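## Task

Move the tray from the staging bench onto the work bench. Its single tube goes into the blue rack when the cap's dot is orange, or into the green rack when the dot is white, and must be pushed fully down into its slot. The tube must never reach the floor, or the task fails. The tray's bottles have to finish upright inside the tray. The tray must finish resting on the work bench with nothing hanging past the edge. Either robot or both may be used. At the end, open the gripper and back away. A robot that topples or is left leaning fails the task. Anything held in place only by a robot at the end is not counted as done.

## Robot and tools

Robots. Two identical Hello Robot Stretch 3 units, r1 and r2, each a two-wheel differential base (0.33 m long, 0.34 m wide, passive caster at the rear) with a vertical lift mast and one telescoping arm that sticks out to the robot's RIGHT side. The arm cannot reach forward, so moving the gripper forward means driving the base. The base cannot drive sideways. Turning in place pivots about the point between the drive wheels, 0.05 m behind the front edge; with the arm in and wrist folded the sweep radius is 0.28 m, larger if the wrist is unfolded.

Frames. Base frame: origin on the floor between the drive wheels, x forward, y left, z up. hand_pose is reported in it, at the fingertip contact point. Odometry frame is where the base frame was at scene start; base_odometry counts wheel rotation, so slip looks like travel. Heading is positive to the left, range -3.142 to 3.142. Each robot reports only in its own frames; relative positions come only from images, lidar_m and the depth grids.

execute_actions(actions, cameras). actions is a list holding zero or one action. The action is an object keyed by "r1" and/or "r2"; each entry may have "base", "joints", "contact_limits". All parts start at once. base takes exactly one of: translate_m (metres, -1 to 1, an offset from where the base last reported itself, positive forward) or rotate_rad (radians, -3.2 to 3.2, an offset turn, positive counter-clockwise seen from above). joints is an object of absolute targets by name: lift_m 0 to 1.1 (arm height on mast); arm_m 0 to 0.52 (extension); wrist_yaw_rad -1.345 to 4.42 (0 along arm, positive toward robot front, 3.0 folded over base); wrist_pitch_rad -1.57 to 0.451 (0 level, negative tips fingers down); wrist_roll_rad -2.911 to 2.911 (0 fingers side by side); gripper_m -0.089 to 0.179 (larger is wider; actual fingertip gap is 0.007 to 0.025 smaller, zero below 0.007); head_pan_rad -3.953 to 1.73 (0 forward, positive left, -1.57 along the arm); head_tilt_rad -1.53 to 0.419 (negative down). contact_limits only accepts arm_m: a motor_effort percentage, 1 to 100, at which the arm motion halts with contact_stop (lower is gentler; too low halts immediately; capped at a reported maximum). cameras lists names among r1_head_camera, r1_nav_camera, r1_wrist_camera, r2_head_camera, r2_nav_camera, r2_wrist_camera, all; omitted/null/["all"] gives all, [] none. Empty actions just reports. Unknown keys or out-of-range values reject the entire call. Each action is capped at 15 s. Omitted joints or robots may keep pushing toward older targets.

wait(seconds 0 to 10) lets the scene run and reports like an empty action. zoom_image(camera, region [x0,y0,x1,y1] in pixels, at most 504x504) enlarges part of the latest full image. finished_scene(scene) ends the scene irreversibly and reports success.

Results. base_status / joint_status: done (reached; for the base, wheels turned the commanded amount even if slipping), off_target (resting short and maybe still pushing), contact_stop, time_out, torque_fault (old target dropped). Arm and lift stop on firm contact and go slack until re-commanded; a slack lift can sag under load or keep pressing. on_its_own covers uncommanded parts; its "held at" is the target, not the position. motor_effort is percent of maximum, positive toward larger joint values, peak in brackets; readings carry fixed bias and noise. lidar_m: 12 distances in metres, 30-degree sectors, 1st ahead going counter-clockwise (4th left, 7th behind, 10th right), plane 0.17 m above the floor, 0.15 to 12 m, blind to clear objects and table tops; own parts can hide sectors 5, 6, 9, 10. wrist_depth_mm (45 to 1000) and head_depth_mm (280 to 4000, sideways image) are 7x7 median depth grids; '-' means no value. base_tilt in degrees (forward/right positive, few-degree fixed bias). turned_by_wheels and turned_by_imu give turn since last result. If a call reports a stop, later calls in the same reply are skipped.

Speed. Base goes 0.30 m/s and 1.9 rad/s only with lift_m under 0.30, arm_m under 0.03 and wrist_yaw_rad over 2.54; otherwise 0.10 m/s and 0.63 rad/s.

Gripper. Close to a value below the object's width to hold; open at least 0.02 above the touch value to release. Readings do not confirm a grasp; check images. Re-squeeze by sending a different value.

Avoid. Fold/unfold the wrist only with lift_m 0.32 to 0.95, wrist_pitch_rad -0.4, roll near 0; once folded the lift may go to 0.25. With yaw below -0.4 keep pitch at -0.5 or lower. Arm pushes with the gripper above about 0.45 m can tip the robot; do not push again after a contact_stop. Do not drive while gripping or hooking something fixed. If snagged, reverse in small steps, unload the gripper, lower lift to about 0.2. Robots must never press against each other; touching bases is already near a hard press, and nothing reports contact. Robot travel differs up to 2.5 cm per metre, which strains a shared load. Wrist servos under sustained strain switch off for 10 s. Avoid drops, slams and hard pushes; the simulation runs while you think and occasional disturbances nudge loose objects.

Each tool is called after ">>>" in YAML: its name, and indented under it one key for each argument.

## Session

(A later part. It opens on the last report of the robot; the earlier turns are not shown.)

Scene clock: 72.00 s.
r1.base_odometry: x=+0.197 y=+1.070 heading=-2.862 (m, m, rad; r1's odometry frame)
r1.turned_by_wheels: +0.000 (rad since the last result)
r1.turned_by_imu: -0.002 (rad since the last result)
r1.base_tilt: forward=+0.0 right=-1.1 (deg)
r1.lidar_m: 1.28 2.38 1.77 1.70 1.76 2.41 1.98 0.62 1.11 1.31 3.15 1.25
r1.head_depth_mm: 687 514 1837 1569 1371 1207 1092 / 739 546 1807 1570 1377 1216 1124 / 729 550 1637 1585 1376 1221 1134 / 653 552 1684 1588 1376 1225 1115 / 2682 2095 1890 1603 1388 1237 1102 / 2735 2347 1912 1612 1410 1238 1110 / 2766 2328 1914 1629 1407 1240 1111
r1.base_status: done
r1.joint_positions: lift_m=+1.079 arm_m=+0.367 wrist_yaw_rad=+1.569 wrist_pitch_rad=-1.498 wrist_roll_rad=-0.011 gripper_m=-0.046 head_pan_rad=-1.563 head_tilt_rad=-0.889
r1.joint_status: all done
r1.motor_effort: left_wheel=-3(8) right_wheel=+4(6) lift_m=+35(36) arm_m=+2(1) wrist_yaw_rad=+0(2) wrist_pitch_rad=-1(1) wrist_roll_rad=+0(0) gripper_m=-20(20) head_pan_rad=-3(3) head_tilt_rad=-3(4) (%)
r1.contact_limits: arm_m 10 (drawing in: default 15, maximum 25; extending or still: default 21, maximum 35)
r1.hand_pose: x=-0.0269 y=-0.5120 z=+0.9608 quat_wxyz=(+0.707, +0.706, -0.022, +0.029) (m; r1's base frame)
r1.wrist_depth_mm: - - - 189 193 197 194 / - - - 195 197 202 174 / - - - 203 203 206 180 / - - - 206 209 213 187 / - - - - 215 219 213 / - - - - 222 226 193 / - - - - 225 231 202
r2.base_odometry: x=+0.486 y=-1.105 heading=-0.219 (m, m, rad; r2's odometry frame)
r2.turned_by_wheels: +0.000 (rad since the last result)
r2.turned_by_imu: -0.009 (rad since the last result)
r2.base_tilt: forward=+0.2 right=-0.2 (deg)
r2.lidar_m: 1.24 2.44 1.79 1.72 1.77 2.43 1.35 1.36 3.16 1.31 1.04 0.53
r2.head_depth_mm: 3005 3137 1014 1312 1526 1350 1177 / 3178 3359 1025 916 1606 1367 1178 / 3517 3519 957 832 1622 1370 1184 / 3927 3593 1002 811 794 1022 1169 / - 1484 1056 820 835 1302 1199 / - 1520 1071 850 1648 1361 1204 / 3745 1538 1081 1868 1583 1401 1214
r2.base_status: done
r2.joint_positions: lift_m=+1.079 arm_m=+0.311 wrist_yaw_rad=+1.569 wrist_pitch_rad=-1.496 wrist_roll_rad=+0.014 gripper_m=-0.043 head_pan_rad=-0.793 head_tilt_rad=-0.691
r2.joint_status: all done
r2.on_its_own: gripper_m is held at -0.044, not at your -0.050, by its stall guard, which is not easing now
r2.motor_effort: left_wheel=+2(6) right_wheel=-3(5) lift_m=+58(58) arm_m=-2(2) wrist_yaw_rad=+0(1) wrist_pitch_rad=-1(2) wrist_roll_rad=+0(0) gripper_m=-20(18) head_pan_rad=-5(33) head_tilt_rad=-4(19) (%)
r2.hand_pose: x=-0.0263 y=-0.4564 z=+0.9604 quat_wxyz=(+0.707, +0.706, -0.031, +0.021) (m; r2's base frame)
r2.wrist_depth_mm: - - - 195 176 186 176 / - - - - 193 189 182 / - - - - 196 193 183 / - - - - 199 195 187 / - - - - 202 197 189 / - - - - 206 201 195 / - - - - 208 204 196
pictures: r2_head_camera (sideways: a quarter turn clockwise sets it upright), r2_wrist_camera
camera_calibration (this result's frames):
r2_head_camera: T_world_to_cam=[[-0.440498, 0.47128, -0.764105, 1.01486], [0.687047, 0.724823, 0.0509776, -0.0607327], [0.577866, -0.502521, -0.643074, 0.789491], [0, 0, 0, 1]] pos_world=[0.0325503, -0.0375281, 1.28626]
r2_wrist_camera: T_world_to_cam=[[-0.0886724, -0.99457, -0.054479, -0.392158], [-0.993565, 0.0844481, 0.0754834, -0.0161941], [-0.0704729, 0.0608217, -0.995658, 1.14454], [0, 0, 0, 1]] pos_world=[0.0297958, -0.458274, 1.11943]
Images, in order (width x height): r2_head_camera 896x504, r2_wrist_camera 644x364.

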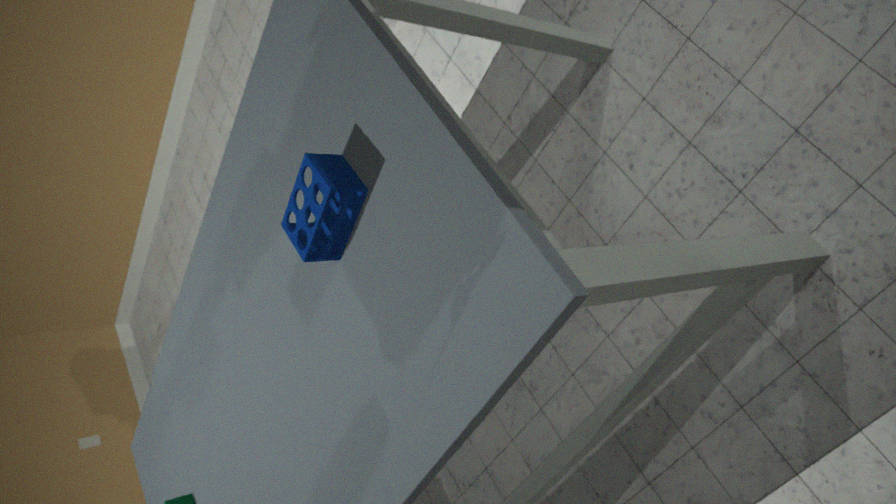

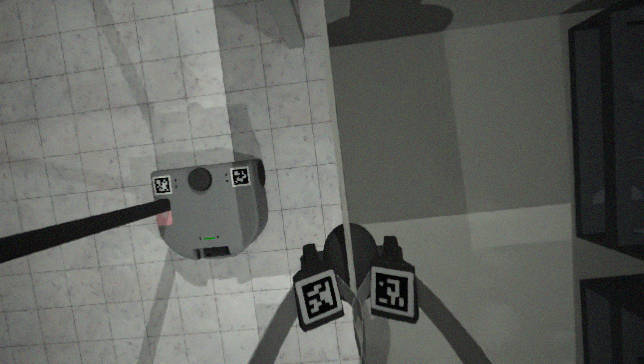

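>>> execute_actions:
  actions:
    - {"r1":{"joints":{"arm_m":0.427},"contact_limits":{"arm_m":12}},"r2":{"base":{"rotate_rad":0.008},"joints":{"arm_m":0.251}}}
  cameras: []

>>> execute_actions:
  actions:
    - {"r1":{"base":{"translate_m":-1},"joints":{"arm_m":0.427},"contact_limits":{"arm_m":10}},"r2":{"base":{"translate_m":1},"joints":{"head_pan_rad":-1.9,"head_tilt_rad":-0.8}}}
  cameras: []

>>> execute_actions:
  actions:
    - {"r1":{"joints":{"lift_m":0.95}},"r2":{"joints":{"lift_m":0.95}}}
  cameras: ["r1_nav_camera","r2_head_camera"]

Scene clock: 74.90 s.
r1.base_odometry: x=+0.197 y=+1.070 heading=-2.862 (m, m, rad; r1's odometry frame)
r1.turned_by_wheels: +0.000 (rad since the last result)
r1.turned_by_imu: +0.000 (rad since the last result)
r1.base_tilt: forward=+0.0 right=-1.2 (deg)
r1.lidar_m: 1.28 2.38 1.76 1.70 1.76 2.41 1.98 0.62 1.11 1.31 3.16 1.25
r1.head_depth_mm: 517 565 1825 1571 1366 1208 1097 / 678 584 1848 1587 1376 1216 1124 / 715 639 1674 1591 1373 1220 1138 / 693 590 1732 1580 1389 1231 1115 / 2714 2160 1896 1608 1396 1233 1101 / 2739 2329 1903 1625 1399 1230 1108 / 2792 2343 1907 1620 1409 1239 1112
r1.base_status: not commanded
r1.joint_positions: lift_m=+1.079 arm_m=+0.427 wrist_yaw_rad=+1.568 wrist_pitch_rad=-1.499 wrist_roll_rad=-0.010 gripper_m=-0.046 head_pan_rad=-1.563 head_tilt_rad=-0.889
r1.joint_status: all done
r1.motor_effort: left_wheel=-4(3) right_wheel=+5(5) lift_m=+36(36) arm_m=+2(2) wrist_yaw_rad=+2(1) wrist_pitch_rad=-1(1) wrist_roll_rad=+0(0) gripper_m=-20(20) head_pan_rad=-3(3) head_tilt_rad=-3(4) (%)
r1.contact_limits: arm_m 12 (drawing in: default 15, maximum 25; extending or still: default 21, maximum 35)
r1.hand_pose: x=-0.0270 y=-0.5718 z=+0.9608 quat_wxyz=(+0.707, +0.706, -0.023, +0.028) (m; r1's base frame)
r1.wrist_depth_mm: - - - 191 193 196 194 / - - - 194 197 202 176 / - - - 201 203 205 180 / - - - 206 208 215 188 / - - - - 215 219 201 / - - - - 222 225 192 / - - - - 225 230 202
r2.base_odometry: x=+0.486 y=-1.105 heading=-0.210 (m, m, rad; r2's odometry frame)
r2.turned_by_wheels: +0.008 (rad since the last result)
r2.turned_by_imu: +0.008 (rad since the last result)
r2.base_tilt: forward=+0.2 right=-0.3 (deg)
r2.lidar_m: 1.27 2.42 1.78 1.72 1.78 2.45 1.35 1.37 3.15 1.31 1.04 0.53
r2.head_depth_mm: 2991 3183 1017 1778 1527 1353 1175 / 3254 3415 1023 890 1606 1368 1182 / 3590 3529 954 831 1613 1370 1189 / 3911 1476 997 812 787 995 1164 / - 1491 1057 821 1516 1323 1198 / - 1518 1069 854 1653 1367 1204 / 3681 1537 1079 1862 1572 1404 1208
r2.base_status: done
r2.joint_positions: lift_m=+1.079 arm_m=+0.251 wrist_yaw_rad=+1.569 wrist_pitch_rad=-1.498 wrist_roll_rad=+0.014 gripper_m=-0.043 head_pan_rad=-0.793 head_tilt_rad=-0.691
r2.joint_status: all done
r2.on_its_own: gripper_m is held at -0.044, not at your -0.050, by its stall guard, which is not easing now
r2.motor_effort: left_wheel=+1(3) right_wheel=-1(4) lift_m=+58(58) arm_m=-2(3) wrist_yaw_rad=+2(1) wrist_pitch_rad=-1(1) wrist_roll_rad=-1(1) gripper_m=-20(20) head_pan_rad=-6(5) head_tilt_rad=-3(4) (%)
r2.hand_pose: x=-0.0267 y=-0.3964 z=+0.9604 quat_wxyz=(+0.707, +0.706, -0.031, +0.020) (m; r2's base frame)
r2.wrist_depth_mm: - - - 860 173 186 173 / - - - - 193 190 182 / - - - - 195 192 185 / - - - - 199 195 187 / - - - - 202 199 188 / - - - - 204 200 196 / - - - - 209 204 195
pictures: none
No camera images: the call's "cameras" was empty. Leave "cameras" out to get every camera's image.

Scene clock: 86.53 s.
r1.base_odometry: x=+1.159 y=+1.346 heading=-2.862 (m, m, rad; r1's odometry frame)
r1.turned_by_wheels: +0.000 (rad since the last result)
r1.turned_by_imu: -0.002 (rad since the last result)
r1.base_tilt: forward=+0.0 right=-1.2 (deg)
r1.lidar_m: 2.23 2.41 1.76 1.70 1.76 2.42 3.03 1.01 1.01 0.98 1.01 0.54
r1.head_depth_mm: 517 565 741 632 1297 1208 1095 / 679 585 746 634 1295 1218 1122 / 716 637 750 640 1306 1217 1131 / 696 591 759 643 1313 1223 1114 / 2719 874 761 647 1327 1236 1108 / 2748 934 765 653 1327 1230 1106 / 2787 944 755 655 1355 1200 1113
r1.base_status: done
r1.joint_positions: lift_m=+1.079 arm_m=+0.427 wrist_yaw_rad=+1.568 wrist_pitch_rad=-1.499 wrist_roll_rad=-0.010 gripper_m=-0.046 head_pan_rad=-1.563 head_tilt_rad=-0.889
r1.joint_status: all done
r1.motor_effort: left_wheel=-4(9) right_wheel=+5(7) lift_m=+35(36) arm_m=+2(3) wrist_yaw_rad=+1(1) wrist_pitch_rad=+0(1) wrist_roll_rad=+0(0) gripper_m=-20(20) head_pan_rad=-3(3) head_tilt_rad=-4(3) (%)
r1.contact_limits: arm_m 10 (drawing in: default 15, maximum 25; extending or still: default 21, maximum 35)
r1.hand_pose: x=-0.0270 y=-0.5719 z=+0.9608 quat_wxyz=(+0.707, +0.706, -0.022, +0.028) (m; r1's base frame)
r1.wrist_depth_mm: 323 329 335 191 194 196 194 / 333 336 344 196 197 202 175 / 345 349 350 201 203 207 180 / 354 354 364 206 209 213 189 / - 369 373 - 214 221 203 / - 378 382 388 221 226 192 / - 394 401 402 225 231 203
r2.base_odometry: x=+1.464 y=-1.314 heading=-0.210 (m, m, rad; r2's odometry frame)
r2.turned_by_wheels: +0.000 (rad since the last result)
r2.turned_by_imu: -0.008 (rad since the last result)
r2.base_tilt: forward=+0.2 right=-0.2 (deg)
r2.lidar_m: 2.93 2.44 1.78 1.72 1.78 2.43 2.33 0.46 0.34 0.32 0.34 0.46
r2.head_depth_mm: 3142 2736 836 710 617 1290 1137 / 3006 1115 818 712 605 1291 1120 / 2935 445 475 685 610 1274 1111 / 2856 707 506 675 613 1239 1114 / 2729 623 593 676 618 568 1118 / - - 587 487 623 559 1161 / 2591 708 586 475 625 550 1168
r2.base_status: done
r2.joint_positions: lift_m=+1.079 arm_m=+0.251 wrist_yaw_rad=+1.569 wrist_pitch_rad=-1.497 wrist_roll_rad=+0.014 gripper_m=-0.043 head_pan_rad=-1.893 head_tilt_rad=-0.790
r2.joint_status: all done
r2.on_its_own: gripper_m is held at -0.044, not at your -0.050, by its stall guard, which is not easing now
r2.motor_effort: left_wheel=+2(5) right_wheel=-1(5) lift_m=+57(58) arm_m=-2(2) wrist_yaw_rad=+2(2) wrist_pitch_rad=-1(1) wrist_roll_rad=-1(1) gripper_m=-19(19) head_pan_rad=-5(54) head_tilt_rad=-4(13) (%)
r2.hand_pose: x=-0.0266 y=-0.3964 z=+0.9604 quat_wxyz=(+0.707, +0.706, -0.032, +0.020) (m; r2's base frame)
r2.wrist_depth_mm: - - 354 348 175 187 173 / - - - 351 195 189 181 / - - - 356 196 192 184 / - - 366 361 199 194 187 / - - 369 370 203 200 189 / - - - - 204 201 195 / - - - 383 209 204 197
pictures: none
No camera images: the call's "cameras" was empty. Leave "cameras" out to get every camera's image.

Scene clock: 88.53 s.
r1.base_odometry: x=+1.159 y=+1.346 heading=-2.862 (m, m, rad; r1's odometry frame)
r1.turned_by_wheels: +0.000 (rad since the last result)
r1.turned_by_imu: +0.000 (rad since the last result)
r1.base_tilt: forward=+0.1 right=-1.2 (deg)
r1.lidar_m: 2.23 2.41 1.76 1.70 1.76 2.42 3.03 1.01 1.01 0.97 1.01 0.54
r1.head_depth_mm: 2647 613 689 633 1291 1212 1095 / 2682 796 694 635 1297 1217 1122 / 2615 794 702 638 1300 1215 1138 / 819 818 704 646 1310 1228 1116 / 2743 923 745 649 1320 1225 1101 / 2738 934 768 652 1328 1235 1112 / 2775 941 757 657 1351 1201 1116
r1.base_status: not commanded
r1.joint_positions: lift_m=+0.950 arm_m=+0.427 wrist_yaw_rad=+1.568 wrist_pitch_rad=-1.499 wrist_roll_rad=-0.010 gripper_m=-0.046 head_pan_rad=-1.563 head_tilt_rad=-0.889
r1.joint_status: all done
r1.motor_effort: left_wheel=-4(4) right_wheel=+5(5) lift_m=+22(34) arm_m=+3(2) wrist_yaw_rad=+1(3) wrist_pitch_rad=+0(1) wrist_roll_rad=+0(0) gripper_m=-20(20) head_pan_rad=-3(3) head_tilt_rad=-4(4) (%)
r1.hand_pose: x=-0.0270 y=-0.5719 z=+0.8315 quat_wxyz=(+0.707, +0.706, -0.022, +0.028) (m; r1's base frame)
r1.wrist_depth_mm: 206 209 211 190 193 195 193 / 212 215 219 197 197 201 175 / 218 219 224 200 204 207 180 / 223 227 231 206 209 213 187 / 230 233 239 - 215 219 201 / 235 239 245 249 221 224 194 / 245 248 253 253 226 232 202
r2.base_odometry: x=+1.464 y=-1.314 heading=-0.210 (m, m, rad; r2's odometry frame)
r2.turned_by_wheels: +0.000 (rad since the last result)
r2.turned_by_imu: +0.000 (rad since the last result)
r2.base_tilt: forward=+0.2 right=-0.2 (deg)
r2.lidar_m: 2.93 2.44 1.77 1.71 1.78 2.43 2.33 0.46 0.34 0.32 0.34 0.46
r2.head_depth_mm: 3091 2740 - - - 1286 1133 / 3053 3000 - 663 604 1291 1120 / 2894 - 530 569 610 1279 1111 / 2762 - 772 605 600 1247 1117 / 2685 2893 - 678 590 569 1117 / 603 - - 674 582 557 1164 / 1285 2758 723 656 587 550 1170
r2.base_status: not commanded
r2.joint_positions: lift_m=+0.950 arm_m=+0.251 wrist_yaw_rad=+1.569 wrist_pitch_rad=-1.497 wrist_roll_rad=+0.014 gripper_m=-0.043 head_pan_rad=-1.893 head_tilt_rad=-0.790
r2.joint_status: all done
r2.on_its_own: gripper_m is held at -0.044, not at your -0.050, by its stall guard, which is not easing now
r2.motor_effort: left_wheel=+1(2) right_wheel=-2(3) lift_m=+22(53) arm_m=-2(2) wrist_yaw_rad=+1(2) wrist_pitch_rad=-1(1) wrist_roll_rad=-1(1) gripper_m=-20(20) head_pan_rad=-5(5) head_tilt_rad=-5(4) (%)
r2.hand_pose: x=-0.0266 y=-0.3964 z=+0.8318 quat_wxyz=(+0.707, +0.706, -0.032, +0.020) (m; r2's base frame)
r2.wrist_depth_mm: - 978 228 224 176 187 173 / - - 230 227 192 190 181 / - - 235 230 196 193 183 / - - 237 234 199 197 187 / - - 241 237 202 199 190 / - - 245 - 203 201 195 / - - - 244 210 204 197
pictures: r1_nav_camera (sideways: a quarter turn counterclockwise sets it upright), r2_head_camera (sideways: a quarter turn clockwise sets it upright)
camera_calibration (this result's frames):
r1_nav_camera: T_world_to_cam=[[0.0527184, -0.818313, 0.57235, -0.705818], [-0.99836, -0.0303837, 0.0485169, -0.0044373], [-0.0223119, -0.573969, -0.818573, 1.02083], [0, 0, 0, 1]] pos_world=[0.0555563, 0.00820865, 1.23981]
r2_head_camera: T_world_to_cam=[[0.243055, 0.674857, -0.696772, 0.922938], [0.955967, -0.288443, 0.0540999, -0.0664313], [-0.164469, -0.679241, -0.715249, 0.887896], [0, 0, 0, 1]] pos_world=[-0.0147872, -0.0389175, 1.28174]
Images, in order (width x height): r1_nav_camera 672x504, r2_head_camera 896x504.

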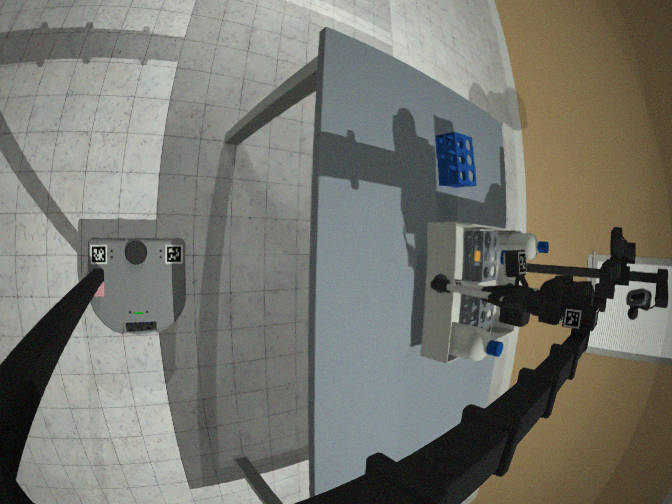

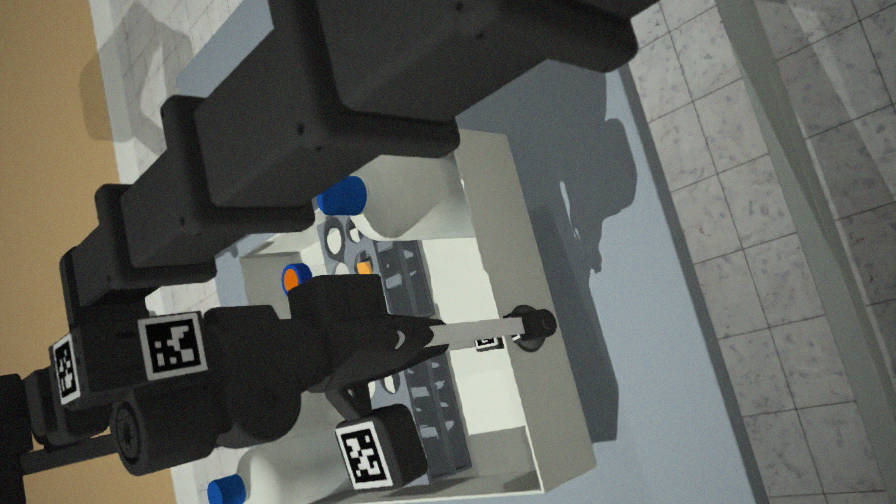

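>>> execute_actions:
  actions:
    - {"r1":{"joints":{"lift_m":0.926}},"r2":{"joints":{"lift_m":0.926}}}
  cameras: []

>>> execute_actions:
  actions:
    - {"r1":{"joints":{"gripper_m":0.05}},"r2":{"joints":{"gripper_m":0.06}}}
  cameras: []

>>> execute_actions:
  actions:
    - {"r1":{"joints":{"lift_m":1.06}},"r2":{"joints":{"lift_m":1.06}}}
  cameras: []

>>> execute_actions:
  actions:
    - {"r1":{"base":{"translate_m":0.2},"joints":{"arm_m":0.05,"head_tilt_rad":-0.6}},"r2":{"base":{"translate_m":-0.07},"joints":{"arm_m":0.445,"gripper_m":0.075,"lift_m":1.08,"head_pan_rad":-1.57,"head_tilt_rad":-0.65}}}
  cameras: ["r1_head_camera","r2_head_camera","r2_wrist_camera"]

Scene clock: 90.93 s.
r1.base_odometry: x=+1.159 y=+1.346 heading=-2.862 (m, m, rad; r1's odometry frame)
r1.turned_by_wheels: +0.000 (rad since the last result)
r1.turned_by_imu: +0.000 (rad since the last result)
r1.base_tilt: forward=+0.1 right=-1.2 (deg)
r1.lidar_m: 2.22 2.41 1.76 1.70 1.77 2.43 3.02 1.01 1.01 0.98 1.01 0.54
r1.head_depth_mm: - 623 690 633 1291 1212 1094 / 2643 822 699 637 1295 1213 1126 / 2684 821 719 638 1308 1220 1137 / 2659 832 721 643 1311 1224 1113 / 2755 928 745 648 1318 1226 1104 / 2760 937 767 653 1324 1240 1105 / 2796 946 755 656 1353 1196 1113
r1.base_status: not commanded
r1.joint_positions: lift_m=+0.926 arm_m=+0.427 wrist_yaw_rad=+1.568 wrist_pitch_rad=-1.499 wrist_roll_rad=-0.010 gripper_m=-0.046 head_pan_rad=-1.563 head_tilt_rad=-0.889
r1.joint_status: all done
r1.motor_effort: left_wheel=-4(5) right_wheel=+5(5) lift_m=+21(21) arm_m=+2(3) wrist_yaw_rad=+2(2) wrist_pitch_rad=+0(0) wrist_roll_rad=+0(0) gripper_m=-20(20) head_pan_rad=-3(3) head_tilt_rad=-4(3) (%)
r1.hand_pose: x=-0.0270 y=-0.5719 z=+0.8075 quat_wxyz=(+0.707, +0.706, -0.022, +0.028) (m; r1's base frame)
r1.wrist_depth_mm: 184 187 190 190 191 196 192 / 188 193 195 196 197 201 175 / 193 197 200 201 203 206 179 / 200 204 207 205 209 212 188 / 205 210 213 - 216 221 201 / 210 215 218 221 221 226 192 / 217 221 226 228 226 232 202
r2.base_odometry: x=+1.464 y=-1.314 heading=-0.210 (m, m, rad; r2's odometry frame)
r2.turned_by_wheels: +0.000 (rad since the last result)
r2.turned_by_imu: +0.000 (rad since the last result)
r2.base_tilt: forward=+0.1 right=-0.2 (deg)
r2.lidar_m: 2.93 2.44 1.78 1.71 1.78 2.43 2.33 0.46 0.34 0.32 0.34 0.46
r2.head_depth_mm: 3131 2725 876 - - 1215 1132 / 2989 2846 - - 595 1294 1120 / 2913 3011 - 580 609 1272 1111 / 2854 - 834 681 601 1244 1114 / 2713 - - 697 591 567 1120 / 611 - - 691 589 558 1166 / 1234 2794 735 686 597 549 1165
r2.base_status: not commanded
r2.joint_positions: lift_m=+0.926 arm_m=+0.251 wrist_yaw_rad=+1.569 wrist_pitch_rad=-1.497 wrist_roll_rad=+0.014 gripper_m=-0.043 head_pan_rad=-1.893 head_tilt_rad=-0.790
r2.joint_status: all done
r2.on_its_own: gripper_m is held at -0.044, not at your -0.050, by its stall guard, which is not easing now
r2.motor_effort: left_wheel=+2(2) right_wheel=-1(2) lift_m=+22(19) arm_m=-2(2) wrist_yaw_rad=+2(2) wrist_pitch_rad=-1(1) wrist_roll_rad=-1(1) gripper_m=-20(19) head_pan_rad=-5(5) head_tilt_rad=-4(4) (%)
r2.hand_pose: x=-0.0266 y=-0.3964 z=+0.8078 quat_wxyz=(+0.707, +0.706, -0.032, +0.020) (m; r2's base frame)
r2.wrist_depth_mm: 995 974 205 202 176 187 173 / - 992 207 204 193 190 181 / - - 212 208 196 192 184 / - - 212 210 200 195 186 / - - 217 212 203 200 190 / - - 219 - 203 201 196 / - - 224 220 209 205 197
pictures: none
No camera images: the call's "cameras" was empty. Leave "cameras" out to get every camera's image.

Scene clock: 92.47 s.
r1.base_odometry: x=+1.159 y=+1.346 heading=-2.862 (m, m, rad; r1's odometry frame)
r1.turned_by_wheels: +0.000 (rad since the last result)
r1.turned_by_imu: +0.000 (rad since the last result)
r1.base_tilt: forward=+0.0 right=-1.2 (deg)
r1.lidar_m: 2.23 2.40 1.76 1.70 1.76 2.43 3.03 1.01 1.01 0.98 1.01 0.54
r1.head_depth_mm: - 626 691 631 1291 1205 1095 / 2643 839 695 636 1291 1209 1130 / 2680 821 714 641 1305 1222 1137 / 2631 838 722 646 1322 1223 1114 / 2727 935 744 649 1317 1231 1103 / 2772 937 766 651 1325 1233 1106 / 2799 946 756 656 1349 1200 1110
r1.base_status: not commanded
r1.joint_positions: lift_m=+0.926 arm_m=+0.427 wrist_yaw_rad=+1.568 wrist_pitch_rad=-1.498 wrist_roll_rad=-0.010 gripper_m=+0.050 head_pan_rad=-1.563 head_tilt_rad=-0.889
r1.joint_status: all done
r1.motor_effort: left_wheel=-3(3) right_wheel=+4(5) lift_m=+22(21) arm_m=+2(2) wrist_yaw_rad=+2(1) wrist_pitch_rad=-1(1) wrist_roll_rad=+0(0) gripper_m=+0(80) head_pan_rad=-3(3) head_tilt_rad=-3(3) (%)
r1.hand_pose: x=-0.0269 y=-0.5719 z=+0.8075 quat_wxyz=(+0.707, +0.706, -0.023, +0.028) (m; r1's base frame)
r1.wrist_depth_mm: 185 188 191 193 196 200 196 / 189 192 196 198 201 203 177 / 195 198 201 204 207 209 184 / 201 203 207 209 212 216 191 / 205 209 211 215 220 225 216 / 211 216 222 224 228 229 191 / 218 221 227 229 232 236 205
r2.base_odometry: x=+1.464 y=-1.314 heading=-0.210 (m, m, rad; r2's odometry frame)
r2.turned_by_wheels: +0.000 (rad since the last result)
r2.turned_by_imu: +0.000 (rad since the last result)
r2.base_tilt: forward=+0.1 right=+0.0 (deg)
r2.lidar_m: 2.94 2.43 1.79 1.71 1.78 2.43 2.33 0.46 0.34 0.32 0.34 0.46
r2.head_depth_mm: 3125 2709 876 - - 1211 1135 / 3045 2880 - - 594 1295 1116 / 2938 3028 - 579 610 1270 1106 / 2834 - 846 686 600 1241 1111 / 2729 - - 702 590 568 1114 / 611 - - 695 593 558 1163 / 1235 2795 736 691 597 549 1165
r2.base_status: not commanded
r2.joint_positions: lift_m=+0.926 arm_m=+0.251 wrist_yaw_rad=+1.569 wrist_pitch_rad=-1.497 wrist_roll_rad=+0.014 gripper_m=+0.060 head_pan_rad=-1.893 head_tilt_rad=-0.790
r2.joint_status: all done
r2.motor_effort: left_wheel=+2(2) right_wheel=-2(1) lift_m=+22(22) arm_m=-2(2) wrist_yaw_rad=+1(2) wrist_pitch_rad=-1(1) wrist_roll_rad=-1(1) gripper_m=+1(78) head_pan_rad=-5(5) head_tilt_rad=-5(4) (%)
r2.hand_pose: x=-0.0266 y=-0.3964 z=+0.8078 quat_wxyz=(+0.707, +0.706, -0.032, +0.020) (m; r2's base frame)
r2.wrist_depth_mm: 970 983 205 201 175 190 172 / - 984 208 204 197 194 186 / - - 212 207 199 197 189 / - - 213 209 204 200 191 / - - 218 212 206 204 192 / - - 221 217 211 204 198 / - - 224 219 212 210 200
pictures: none
No camera images: the call's "cameras" was empty. Leave "cameras" out to get every camera's image.

Scene clock: 94.53 s.
r1.base_odometry: x=+1.159 y=+1.346 heading=-2.862 (m, m, rad; r1's odometry frame)
r1.turned_by_wheels: +0.000 (rad since the last result)
r1.turned_by_imu: +0.000 (rad since the last result)
r1.base_tilt: forward=+0.1 right=-1.2 (deg)
r1.lidar_m: 2.22 2.41 1.76 1.70 1.77 2.42 3.01 1.01 1.01 0.98 1.02 0.54
r1.head_depth_mm: 2634 820 693 632 1290 1211 1091 / 2673 896 696 635 1295 1215 1124 / 1347 832 715 639 1302 1219 1135 / 2678 846 721 643 1313 1221 1115 / 2712 928 747 648 1319 1226 1103 / 2760 936 769 650 1329 1241 1112 / 2795 944 758 656 1354 1202 1113
r1.base_status: not commanded
r1.joint_positions: lift_m=+1.060 arm_m=+0.427 wrist_yaw_rad=+1.568 wrist_pitch_rad=-1.498 wrist_roll_rad=-0.010 gripper_m=+0.050 head_pan_rad=-1.563 head_tilt_rad=-0.889
r1.joint_status: all done
r1.motor_effort: left_wheel=-4(3) right_wheel=+4(4) lift_m=+31(32) arm_m=+2(2) wrist_yaw_rad=+3(2) wrist_pitch_rad=-1(1) wrist_roll_rad=+0(0) gripper_m=+0(0) head_pan_rad=-3(3) head_tilt_rad=-4(3) (%)
r1.hand_pose: x=-0.0269 y=-0.5719 z=+0.9410 quat_wxyz=(+0.707, +0.706, -0.023, +0.028) (m; r1's base frame)
r1.wrist_depth_mm: 304 310 316 318 316 290 313 / 311 318 323 327 336 283 318 / 324 327 334 337 344 291 356 / 336 341 345 351 350 329 372 / 345 348 346 361 367 310 381 / - 355 369 337 371 318 389 / - 370 373 297 309 328 352
r2.base_odometry: x=+1.464 y=-1.314 heading=-0.210 (m, m, rad; r2's odometry frame)
r2.turned_by_wheels: +0.000 (rad since the last result)
r2.turned_by_imu: +0.000 (rad since the last result)
r2.base_tilt: forward=+0.1 right=-0.2 (deg)
r2.lidar_m: 2.93 2.44 1.78 1.71 1.78 2.43 2.33 0.46 0.34 0.32 0.34 0.46
r2.head_depth_mm: 3262 2738 835 709 617 1288 1133 / 3123 1118 820 714 605 1296 1119 / 2931 2794 854 585 610 1273 1108 / 2863 2820 851 689 600 1239 1114 / 2768 - 861 704 591 567 1121 / - - 844 691 593 558 1165 / 2669 2818 744 698 596 549 1177
r2.base_status: not commanded
r2.joint_positions: lift_m=+1.059 arm_m=+0.251 wrist_yaw_rad=+1.569 wrist_pitch_rad=-1.497 wrist_roll_rad=+0.014 gripper_m=+0.060 head_pan_rad=-1.893 head_tilt_rad=-0.790
r2.joint_status: all done
r2.motor_effort: left_wheel=+2(2) right_wheel=-2(2) lift_m=+51(55) arm_m=-3(3) wrist_yaw_rad=+1(3) wrist_pitch_rad=-1(1) wrist_roll_rad=-1(1) gripper_m=+1(1) head_pan_rad=-5(6) head_tilt_rad=-4(4) (%)
r2.hand_pose: x=-0.0266 y=-0.3964 z=+0.9407 quat_wxyz=(+0.707, +0.706, -0.032, +0.020) (m; r2's base frame)
r2.wrist_depth_mm: - - 340 331 324 320 309 / - - 347 333 321 287 300 / - - - 338 326 294 303 / - - 350 344 335 302 321 / - - 348 349 342 330 326 / - - - 353 342 308 276 / - - - 357 267 331 277
pictures: none
No camera images: the call's "cameras" was empty. Leave "cameras" out to get every camera's image.

Scene clock: 98.50 s.
r1.base_odometry: x=+0.966 y=+1.291 heading=-2.863 (m, m, rad; r1's odometry frame)
r1.turned_by_wheels: +0.000 (rad since the last result)
r1.turned_by_imu: +0.000 (rad since the last result)
r1.base_tilt: forward=+0.1 right=-1.2 (deg)
r1.lidar_m: 2.02 2.41 1.77 1.70 1.77 2.42 3.22 1.20 1.01 0.98 0.40 2.23
r1.head_depth_mm: 2466 - - - - 550 1148 / 2513 - - - - - 1153 / 2608 - - 803 654 566 1205 / 2634 2908 2917 802 - 561 1172 / 2664 2935 2930 865 714 569 1179 / 2643 2962 3000 876 693 571 832 / 2652 2989 2964 2157 715 574 1141
r1.base_status: done
r1.joint_positions: lift_m=+1.060 arm_m=+0.050 wrist_yaw_rad=+1.569 wrist_pitch_rad=-1.498 wrist_roll_rad=-0.010 gripper_m=+0.050 head_pan_rad=-1.563 head_tilt_rad=-0.606
r1.joint_status: all done
r1.motor_effort: left_wheel=-2(4) right_wheel=+3(11) lift_m=+31(31) arm_m=-2(2) wrist_yaw_rad=+1(1) wrist_pitch_rad=-1(1) wrist_roll_rad=+0(0) gripper_m=+0(0) head_pan_rad=-3(3) head_tilt_rad=+3(17) (%)
r1.hand_pose: x=-0.0269 y=-0.1954 z=+0.9410 quat_wxyz=(+0.707, +0.706, -0.022, +0.028) (m; r1's base frame)
r1.wrist_depth_mm: - - - - 331 335 341 / - - - - 345 345 353 / - - - - 349 354 361 / - - - - 362 366 376 / - - - - 369 377 382 / - - - - 394 391 397 / - - - - 402 405 411
r2.base_odometry: x=+1.396 y=-1.299 heading=-0.210 (m, m, rad; r2's odometry frame)
r2.turned_by_wheels: +0.000 (rad since the last result)
r2.turned_by_imu: +0.000 (rad since the last result)
r2.base_tilt: forward=+0.2 right=-0.1 (deg)
r2.lidar_m: 2.98 2.43 1.78 1.71 1.78 2.43 2.27 0.46 0.34 0.32 0.34 0.46
r2.head_depth_mm: 2645 2910 1086 807 656 567 1146 / 959 2925 1097 809 545 570 1153 / - 2978 1542 812 678 572 1161 / 2660 3063 2733 847 685 577 1163 / 2640 2940 2776 802 689 580 1166 / 2684 2966 2796 867 668 583 1173 / 2633 2954 2846 871 702 585 1173
r2.base_status: done
r2.joint_positions: lift_m=+1.079 arm_m=+0.445 wrist_yaw_rad=+1.569 wrist_pitch_rad=-1.497 wrist_roll_rad=+0.014 gripper_m=+0.075 head_pan_rad=-1.577 head_tilt_rad=-0.655
r2.joint_status: all done
r2.motor_effort: left_wheel=+3(3) right_wheel=-2(6) lift_m=+51(54) arm_m=+2(3) wrist_yaw_rad=+2(1) wrist_pitch_rad=-1(1) wrist_roll_rad=-1(1) gripper_m=+0(61) head_pan_rad=+4(36) head_tilt_rad=+3(15) (%)
r2.hand_pose: x=-0.0266 y=-0.5899 z=+0.9607 quat_wxyz=(+0.707, +0.706, -0.032, +0.020) (m; r2's base frame)
r2.wrist_depth_mm: - 362 334 289 323 209 328 / - 360 360 295 344 288 335 / - 364 361 327 349 342 337 / - 376 367 357 350 350 345 / - 386 374 307 356 348 349 / - 378 259 308 322 321 352 / - 232 385 375 372 366 357
pictures: r1_head_camera (sideways: a quarter turn clockwise sets it upright), r2_head_camera (sideways: a quarter turn clockwise sets it upright), r2_wrist_camera
camera_calibration (this result's frames):
r1_head_camera: T_world_to_cam=[[-0.0187882, 0.627671, -0.778252, 1.03688], [0.998856, 0.0460153, 0.012998, -0.0205556], [0.04397, -0.777117, -0.627818, 0.77671], [0, 0, 0, 1]] pos_world=[0.0058612, -0.046277, 1.29485]
r2_head_camera: T_world_to_cam=[[0.020764, 0.617071, -0.786634, 1.04141], [0.998318, 0.0297966, 0.0497254, -0.0610036], [0.0541231, -0.786343, -0.615414, 0.756705], [0, 0, 0, 1]] pos_world=[-0.00167806, -0.0457778, 1.28793]
r2_wrist_camera: T_world_to_cam=[[-0.0903151, -0.994425, -0.0544204, -0.524932], [-0.993333, 0.0860158, 0.0767487, -0.00555249], [-0.0716399, 0.0609892, -0.995564, 1.15288], [0, 0, 0, 1]] pos_world=[0.0296675, -0.591842, 1.11963]
Images, in order (width x height): r1_head_camera 896x504, r2_head_camera 896x504, r2_wrist_camera 644x364.

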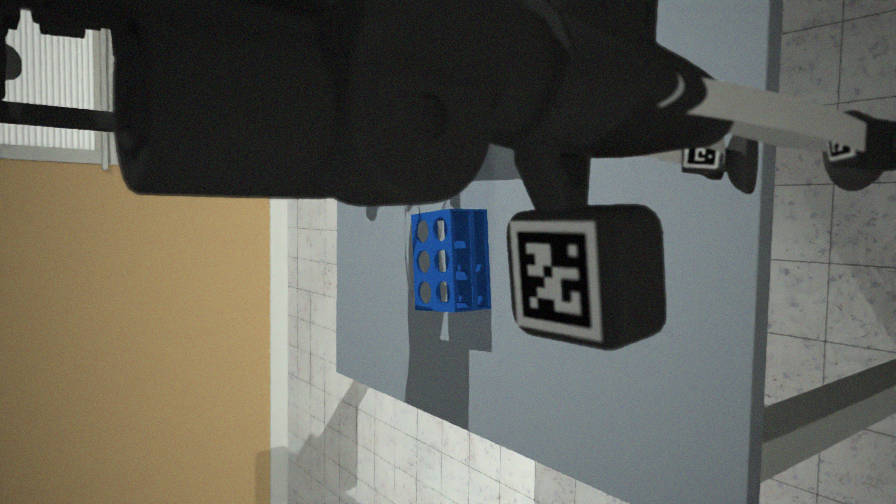

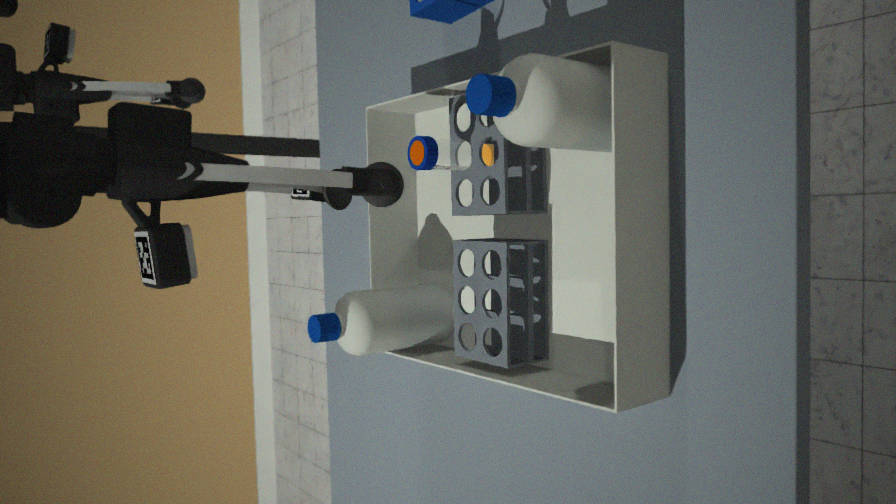

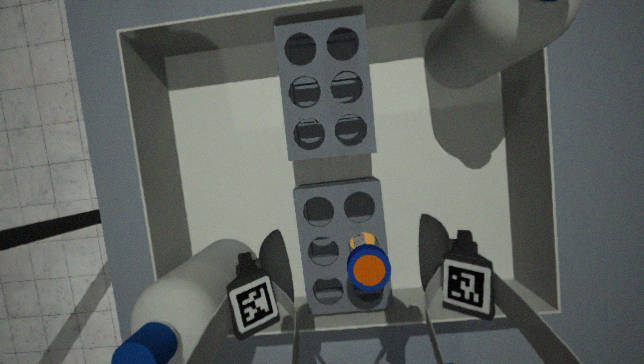

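>>> execute_actions:
  actions:
    - {"r1":{"joints":{"arm_m":0,"lift_m":0.9}},"r2":{"base":{"translate_m":-0.028},"joints":{"arm_m":0.459,"lift_m":1.03}}}
  cameras: ["r1_head_camera","r2_head_camera","r2_wrist_camera"]

Scene clock: 101.63 s.
r1.base_odometry: x=+0.966 y=+1.291 heading=-2.863 (m, m, rad; r1's odometry frame)
r1.turned_by_wheels: +0.000 (rad since the last result)
r1.turned_by_imu: +0.000 (rad since the last result)
r1.base_tilt: forward=+0.1 right=-1.2 (deg)
r1.lidar_m: 2.03 2.41 1.76 1.70 1.76 2.42 3.23 1.20 1.02 0.98 0.40 2.22
r1.head_depth_mm: 564 641 1004 825 692 - - / 1058 2859 944 830 692 - - / 2611 2873 1522 870 688 - - / 2604 2889 2894 804 686 567 1232 / 2620 2981 2930 864 692 569 1207 / 2657 2963 2961 876 693 570 833 / 2648 2995 2968 2156 718 575 1140
r1.base_status: not commanded
r1.joint_positions: lift_m=+0.900 arm_m=+0.001 wrist_yaw_rad=+1.569 wrist_pitch_rad=-1.498 wrist_roll_rad=-0.010 gripper_m=+0.050 head_pan_rad=-1.563 head_tilt_rad=-0.606
r1.joint_status: all done
joint sent to its limit — the command would take r1.arm_m past its lower limit, so that joint was sent only as far as its limit.
r1.motor_effort: left_wheel=-3(3) right_wheel=+3(3) lift_m=+16(28) arm_m=-2(2) wrist_yaw_rad=+1(1) wrist_pitch_rad=-1(1) wrist_roll_rad=+0(0) gripper_m=+0(0) head_pan_rad=-3(3) head_tilt_rad=+2(2) (%)
r1.hand_pose: x=-0.0269 y=-0.1465 z=+0.7818 quat_wxyz=(+0.707, +0.706, -0.022, +0.028) (m; r1's base frame)
r1.wrist_depth_mm: 884 885 912 909 957 958 183 / 886 907 900 942 940 996 187 / 890 939 - 963 996 - 192 / 917 956 - 990 - - 198 / 985 992 - - - - 204 / 985 - - - - - 212 / - - - - - - 218
r2.base_odometry: x=+1.368 y=-1.293 heading=-0.210 (m, m, rad; r2's odometry frame)
r2.turned_by_wheels: +0.000 (rad since the last result)
r2.turned_by_imu: +0.000 (rad since the last result)
r2.base_tilt: forward=+0.2 right=-0.3 (deg)
r2.lidar_m: 3.02 2.44 1.78 1.72 1.78 2.43 2.23 0.46 0.34 0.32 0.34 0.46
r2.head_depth_mm: - 2933 1085 790 674 566 1146 / 1003 2885 1101 809 551 569 1151 / - - 1521 797 566 572 1162 / 2637 2912 2729 849 684 577 1169 / 2643 2969 2779 804 688 578 1174 / 2648 2984 2807 832 665 583 1178 / 2654 2957 2821 875 701 586 1179
r2.base_status: done
r2.joint_positions: lift_m=+1.031 arm_m=+0.459 wrist_yaw_rad=+1.569 wrist_pitch_rad=-1.497 wrist_roll_rad=+0.014 gripper_m=+0.075 head_pan_rad=-1.577 head_tilt_rad=-0.655
r2.joint_status: all done
r2.motor_effort: left_wheel=+2(4) right_wheel=-2(7) lift_m=+15(48) arm_m=+2(4) wrist_yaw_rad=+2(1) wrist_pitch_rad=-1(1) wrist_roll_rad=-1(1) gripper_m=+1(0) head_pan_rad=+4(4) head_tilt_rad=+3(2) (%)
r2.hand_pose: x=-0.0266 y=-0.6039 z=+0.9121 quat_wxyz=(+0.707, +0.706, -0.032, +0.020) (m; r2's base frame)
r2.wrist_depth_mm: 320 308 306 243 294 253 282 / 322 310 308 278 297 294 288 / 331 315 312 304 305 295 292 / - 315 316 255 304 301 294 / 342 271 321 254 311 306 300 / - 202 266 258 281 278 304 / 182 188 331 328 321 316 311
pictures: r1_head_camera (sideways: a quarter turn clockwise sets it upright), r2_head_camera (sideways: a quarter turn clockwise sets it upright), r2_wrist_camera
camera_calibration (this result's frames):
r1_head_camera: T_world_to_cam=[[-0.0187881, 0.627671, -0.778252, 1.03688], [0.998856, 0.0460151, 0.012998, -0.0205556], [0.0439699, -0.777117, -0.627818, 0.77671], [0, 0, 0, 1]] pos_world=[0.0058612, -0.046277, 1.29485]
r2_head_camera: T_world_to_cam=[[0.0207635, 0.61707, -0.786635, 1.04141], [0.998318, 0.0297974, 0.0497253, -0.0610036], [0.0541237, -0.786344, -0.615413, 0.756704], [0, 0, 0, 1]] pos_world=[-0.00167803, -0.0457778, 1.28793]
r2_wrist_camera: T_world_to_cam=[[-0.0903152, -0.994425, -0.0544199, -0.541506], [-0.993333, 0.0860156, 0.0767543, -0.000622952], [-0.0716455, 0.0609892, -0.995564, 1.10533], [0, 0, 0, 1]] pos_world=[0.0296669, -0.605847, 1.07101]
Images, in order (width x height): r1_head_camera 896x504, r2_head_camera 896x504, r2_wrist_camera 644x364.

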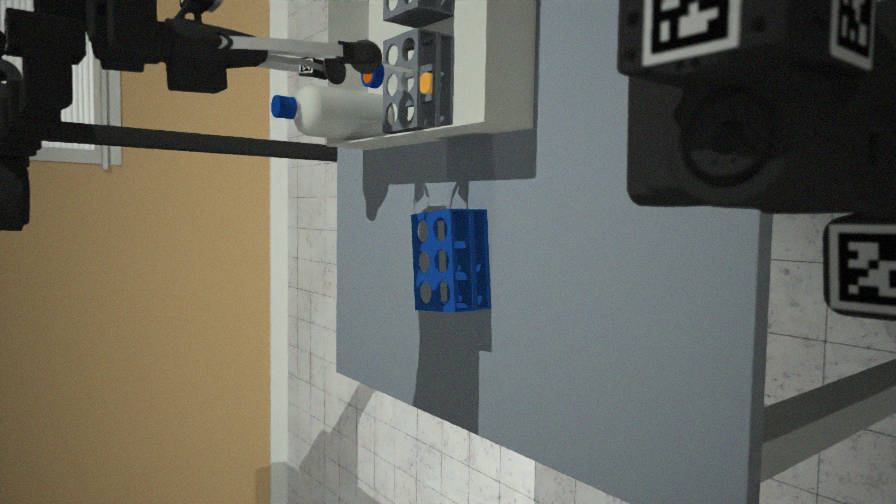

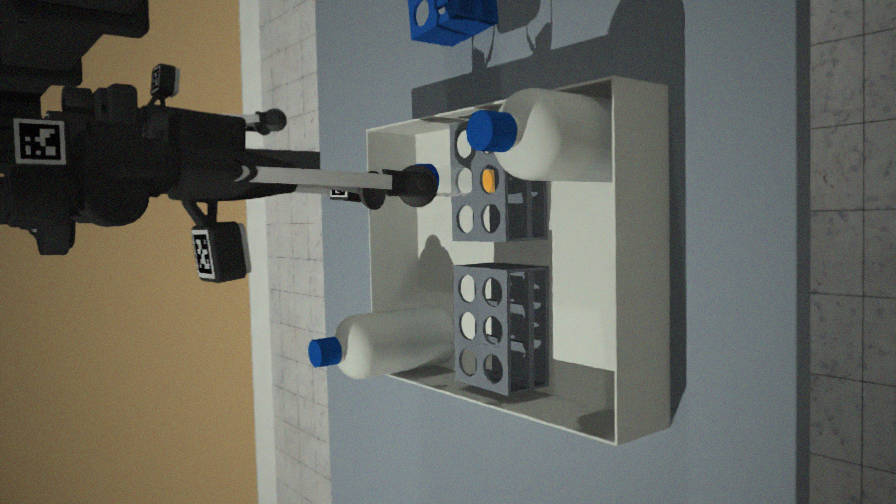

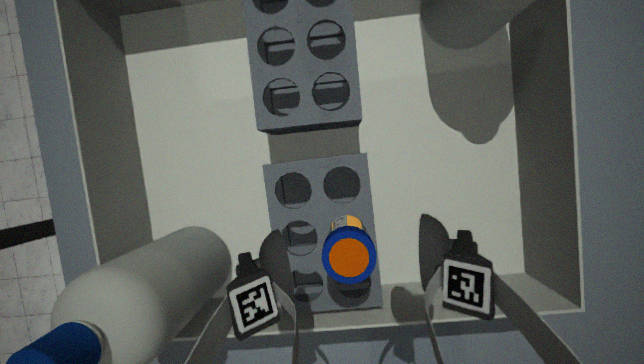

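>>> execute_actions:
  actions:
    - {"r2":{"base":{"translate_m":-0.009},"joints":{"lift_m":0.99}}}
  cameras: ["r1_head_camera","r2_head_camera","r2_wrist_camera"]

Scene clock: 104.03 s.
r1.base_odometry: x=+0.966 y=+1.291 heading=-2.863 (m, m, rad; r1's odometry frame)
r1.turned_by_wheels: +0.000 (rad since the last result)
r1.turned_by_imu: +0.000 (rad since the last result)
r1.base_tilt: forward=+0.1 right=-1.2 (deg)
r1.lidar_m: 2.03 2.41 1.76 1.70 1.77 2.42 3.23 1.20 1.01 0.98 0.40 2.22
r1.head_depth_mm: 2434 591 1003 824 690 - - / 788 2818 924 827 693 - - / 2620 2831 1513 866 686 - - / 2604 2929 2909 802 689 568 1236 / 2648 2981 2933 866 692 570 1206 / 2656 2999 2950 879 694 571 834 / 2642 2933 2944 2166 718 572 1142
r1.base_status: not commanded
r1.joint_positions: lift_m=+0.900 arm_m=+0.001 wrist_yaw_rad=+1.569 wrist_pitch_rad=-1.498 wrist_roll_rad=-0.010 gripper_m=+0.050 head_pan_rad=-1.563 head_tilt_rad=-0.606
r1.joint_status: not commanded
r1.motor_effort: left_wheel=-3(3) right_wheel=+3(3) lift_m=+16(17) arm_m=-2(2) wrist_yaw_rad=+0(0) wrist_pitch_rad=-1(1) wrist_roll_rad=-1(0) gripper_m=+0(0) head_pan_rad=-3(3) head_tilt_rad=+3(3) (%)
r1.hand_pose: x=-0.0269 y=-0.1465 z=+0.7818 quat_wxyz=(+0.707, +0.706, -0.022, +0.028) (m; r1's base frame)
r1.wrist_depth_mm: 873 873 884 917 923 979 182 / 890 897 926 941 958 - 187 / 923 910 - 962 997 - 193 / 918 937 - 958 - - 199 / 952 965 - - - - 205 / 990 - - - - - 211 / - - - - - - 219
r2.base_odometry: x=+1.359 y=-1.291 heading=-0.210 (m, m, rad; r2's odometry frame)
r2.turned_by_wheels: +0.000 (rad since the last result)
r2.turned_by_imu: +0.000 (rad since the last result)
r2.base_tilt: forward=+0.2 right=-0.2 (deg)
r2.lidar_m: 3.03 2.43 1.78 1.71 1.78 2.44 2.23 0.46 0.34 0.32 0.34 0.46
r2.head_depth_mm: 2540 3000 1084 786 674 566 1147 / 2518 2913 1092 833 559 571 1152 / 1163 - 1060 813 564 573 1155 / 2596 2951 1076 848 683 575 1162 / 2659 2948 2761 812 689 579 1167 / 2646 2936 2811 826 674 584 1171 / 2638 2972 2852 874 701 586 1183
r2.base_status: done
r2.joint_positions: lift_m=+0.991 arm_m=+0.459 wrist_yaw_rad=+1.569 wrist_pitch_rad=-1.497 wrist_roll_rad=+0.014 gripper_m=+0.075 head_pan_rad=-1.577 head_tilt_rad=-0.655
r2.joint_status: all done
r2.motor_effort: left_wheel=+2(4) right_wheel=-2(7) lift_m=+16(15) arm_m=+2(2) wrist_yaw_rad=+2(2) wrist_pitch_rad=-1(1) wrist_roll_rad=-1(1) gripper_m=+0(0) head_pan_rad=+4(4) head_tilt_rad=+2(1) (%)
r2.hand_pose: x=-0.0266 y=-0.6039 z=+0.8721 quat_wxyz=(+0.707, +0.706, -0.032, +0.020) (m; r2's base frame)
r2.wrist_depth_mm: 241 271 258 204 258 250 214 / 235 274 268 206 260 254 208 / 230 278 272 266 261 257 211 / 235 280 273 242 265 259 217 / 243 260 280 214 269 263 222 / 164 189 283 217 266 267 224 / 145 176 240 220 226 274 268
pictures: r1_head_camera (sideways: a quarter turn clockwise sets it upright), r2_head_camera (sideways: a quarter turn clockwise sets it upright), r2_wrist_camera
camera_calibration (this result's frames):
r1_head_camera: T_world_to_cam=[[-0.0187881, 0.627671, -0.778252, 1.03688], [0.998856, 0.0460151, 0.012998, -0.0205556], [0.0439699, -0.777117, -0.627818, 0.77671], [0, 0, 0, 1]] pos_world=[0.0058612, -0.046277, 1.29485]
r2_head_camera: T_world_to_cam=[[0.0207637, 0.61707, -0.786635, 1.04141], [0.998318, 0.0297971, 0.0497253, -0.0610036], [0.0541235, -0.786344, -0.615413, 0.756704], [0, 0, 0, 1]] pos_world=[-0.00167804, -0.0457778, 1.28793]
r2_wrist_camera: T_world_to_cam=[[-0.0903157, -0.994425, -0.0544193, -0.543685], [-0.993332, 0.0860157, 0.0767612, 0.00243969], [-0.0716523, 0.0609892, -0.995563, 1.06551], [0, 0, 0, 1]] pos_world=[0.0296662, -0.605848, 1.03101]
Images, in order (width x height): r1_head_camera 896x504, r2_head_camera 896x504, r2_wrist_camera 644x364.

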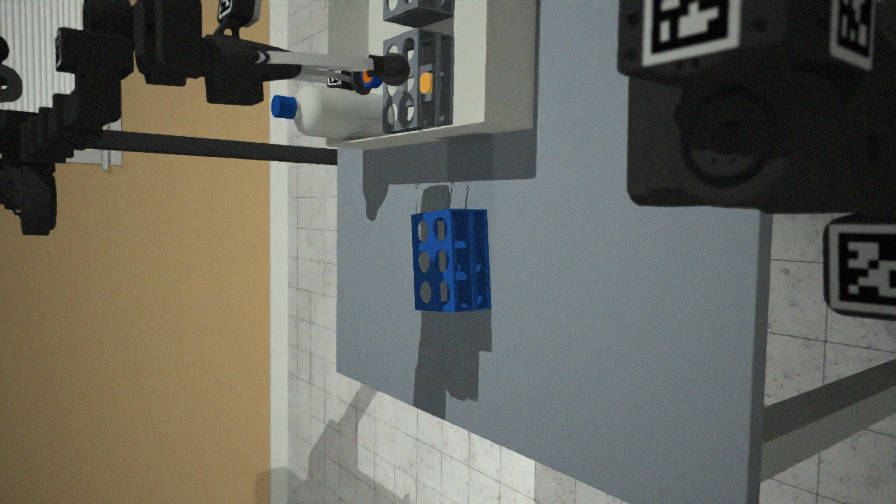

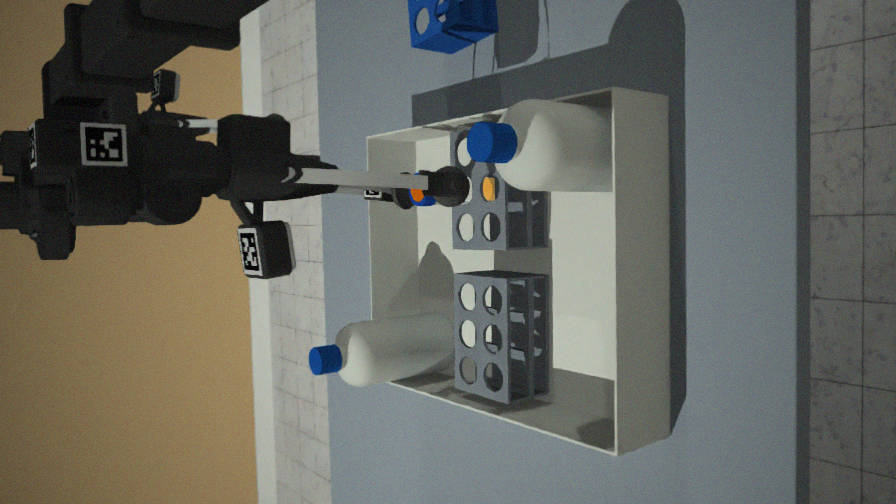

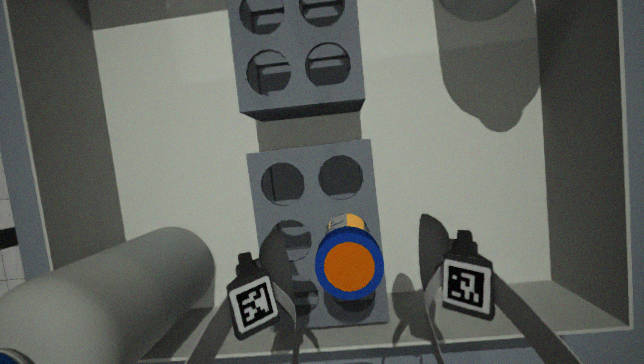

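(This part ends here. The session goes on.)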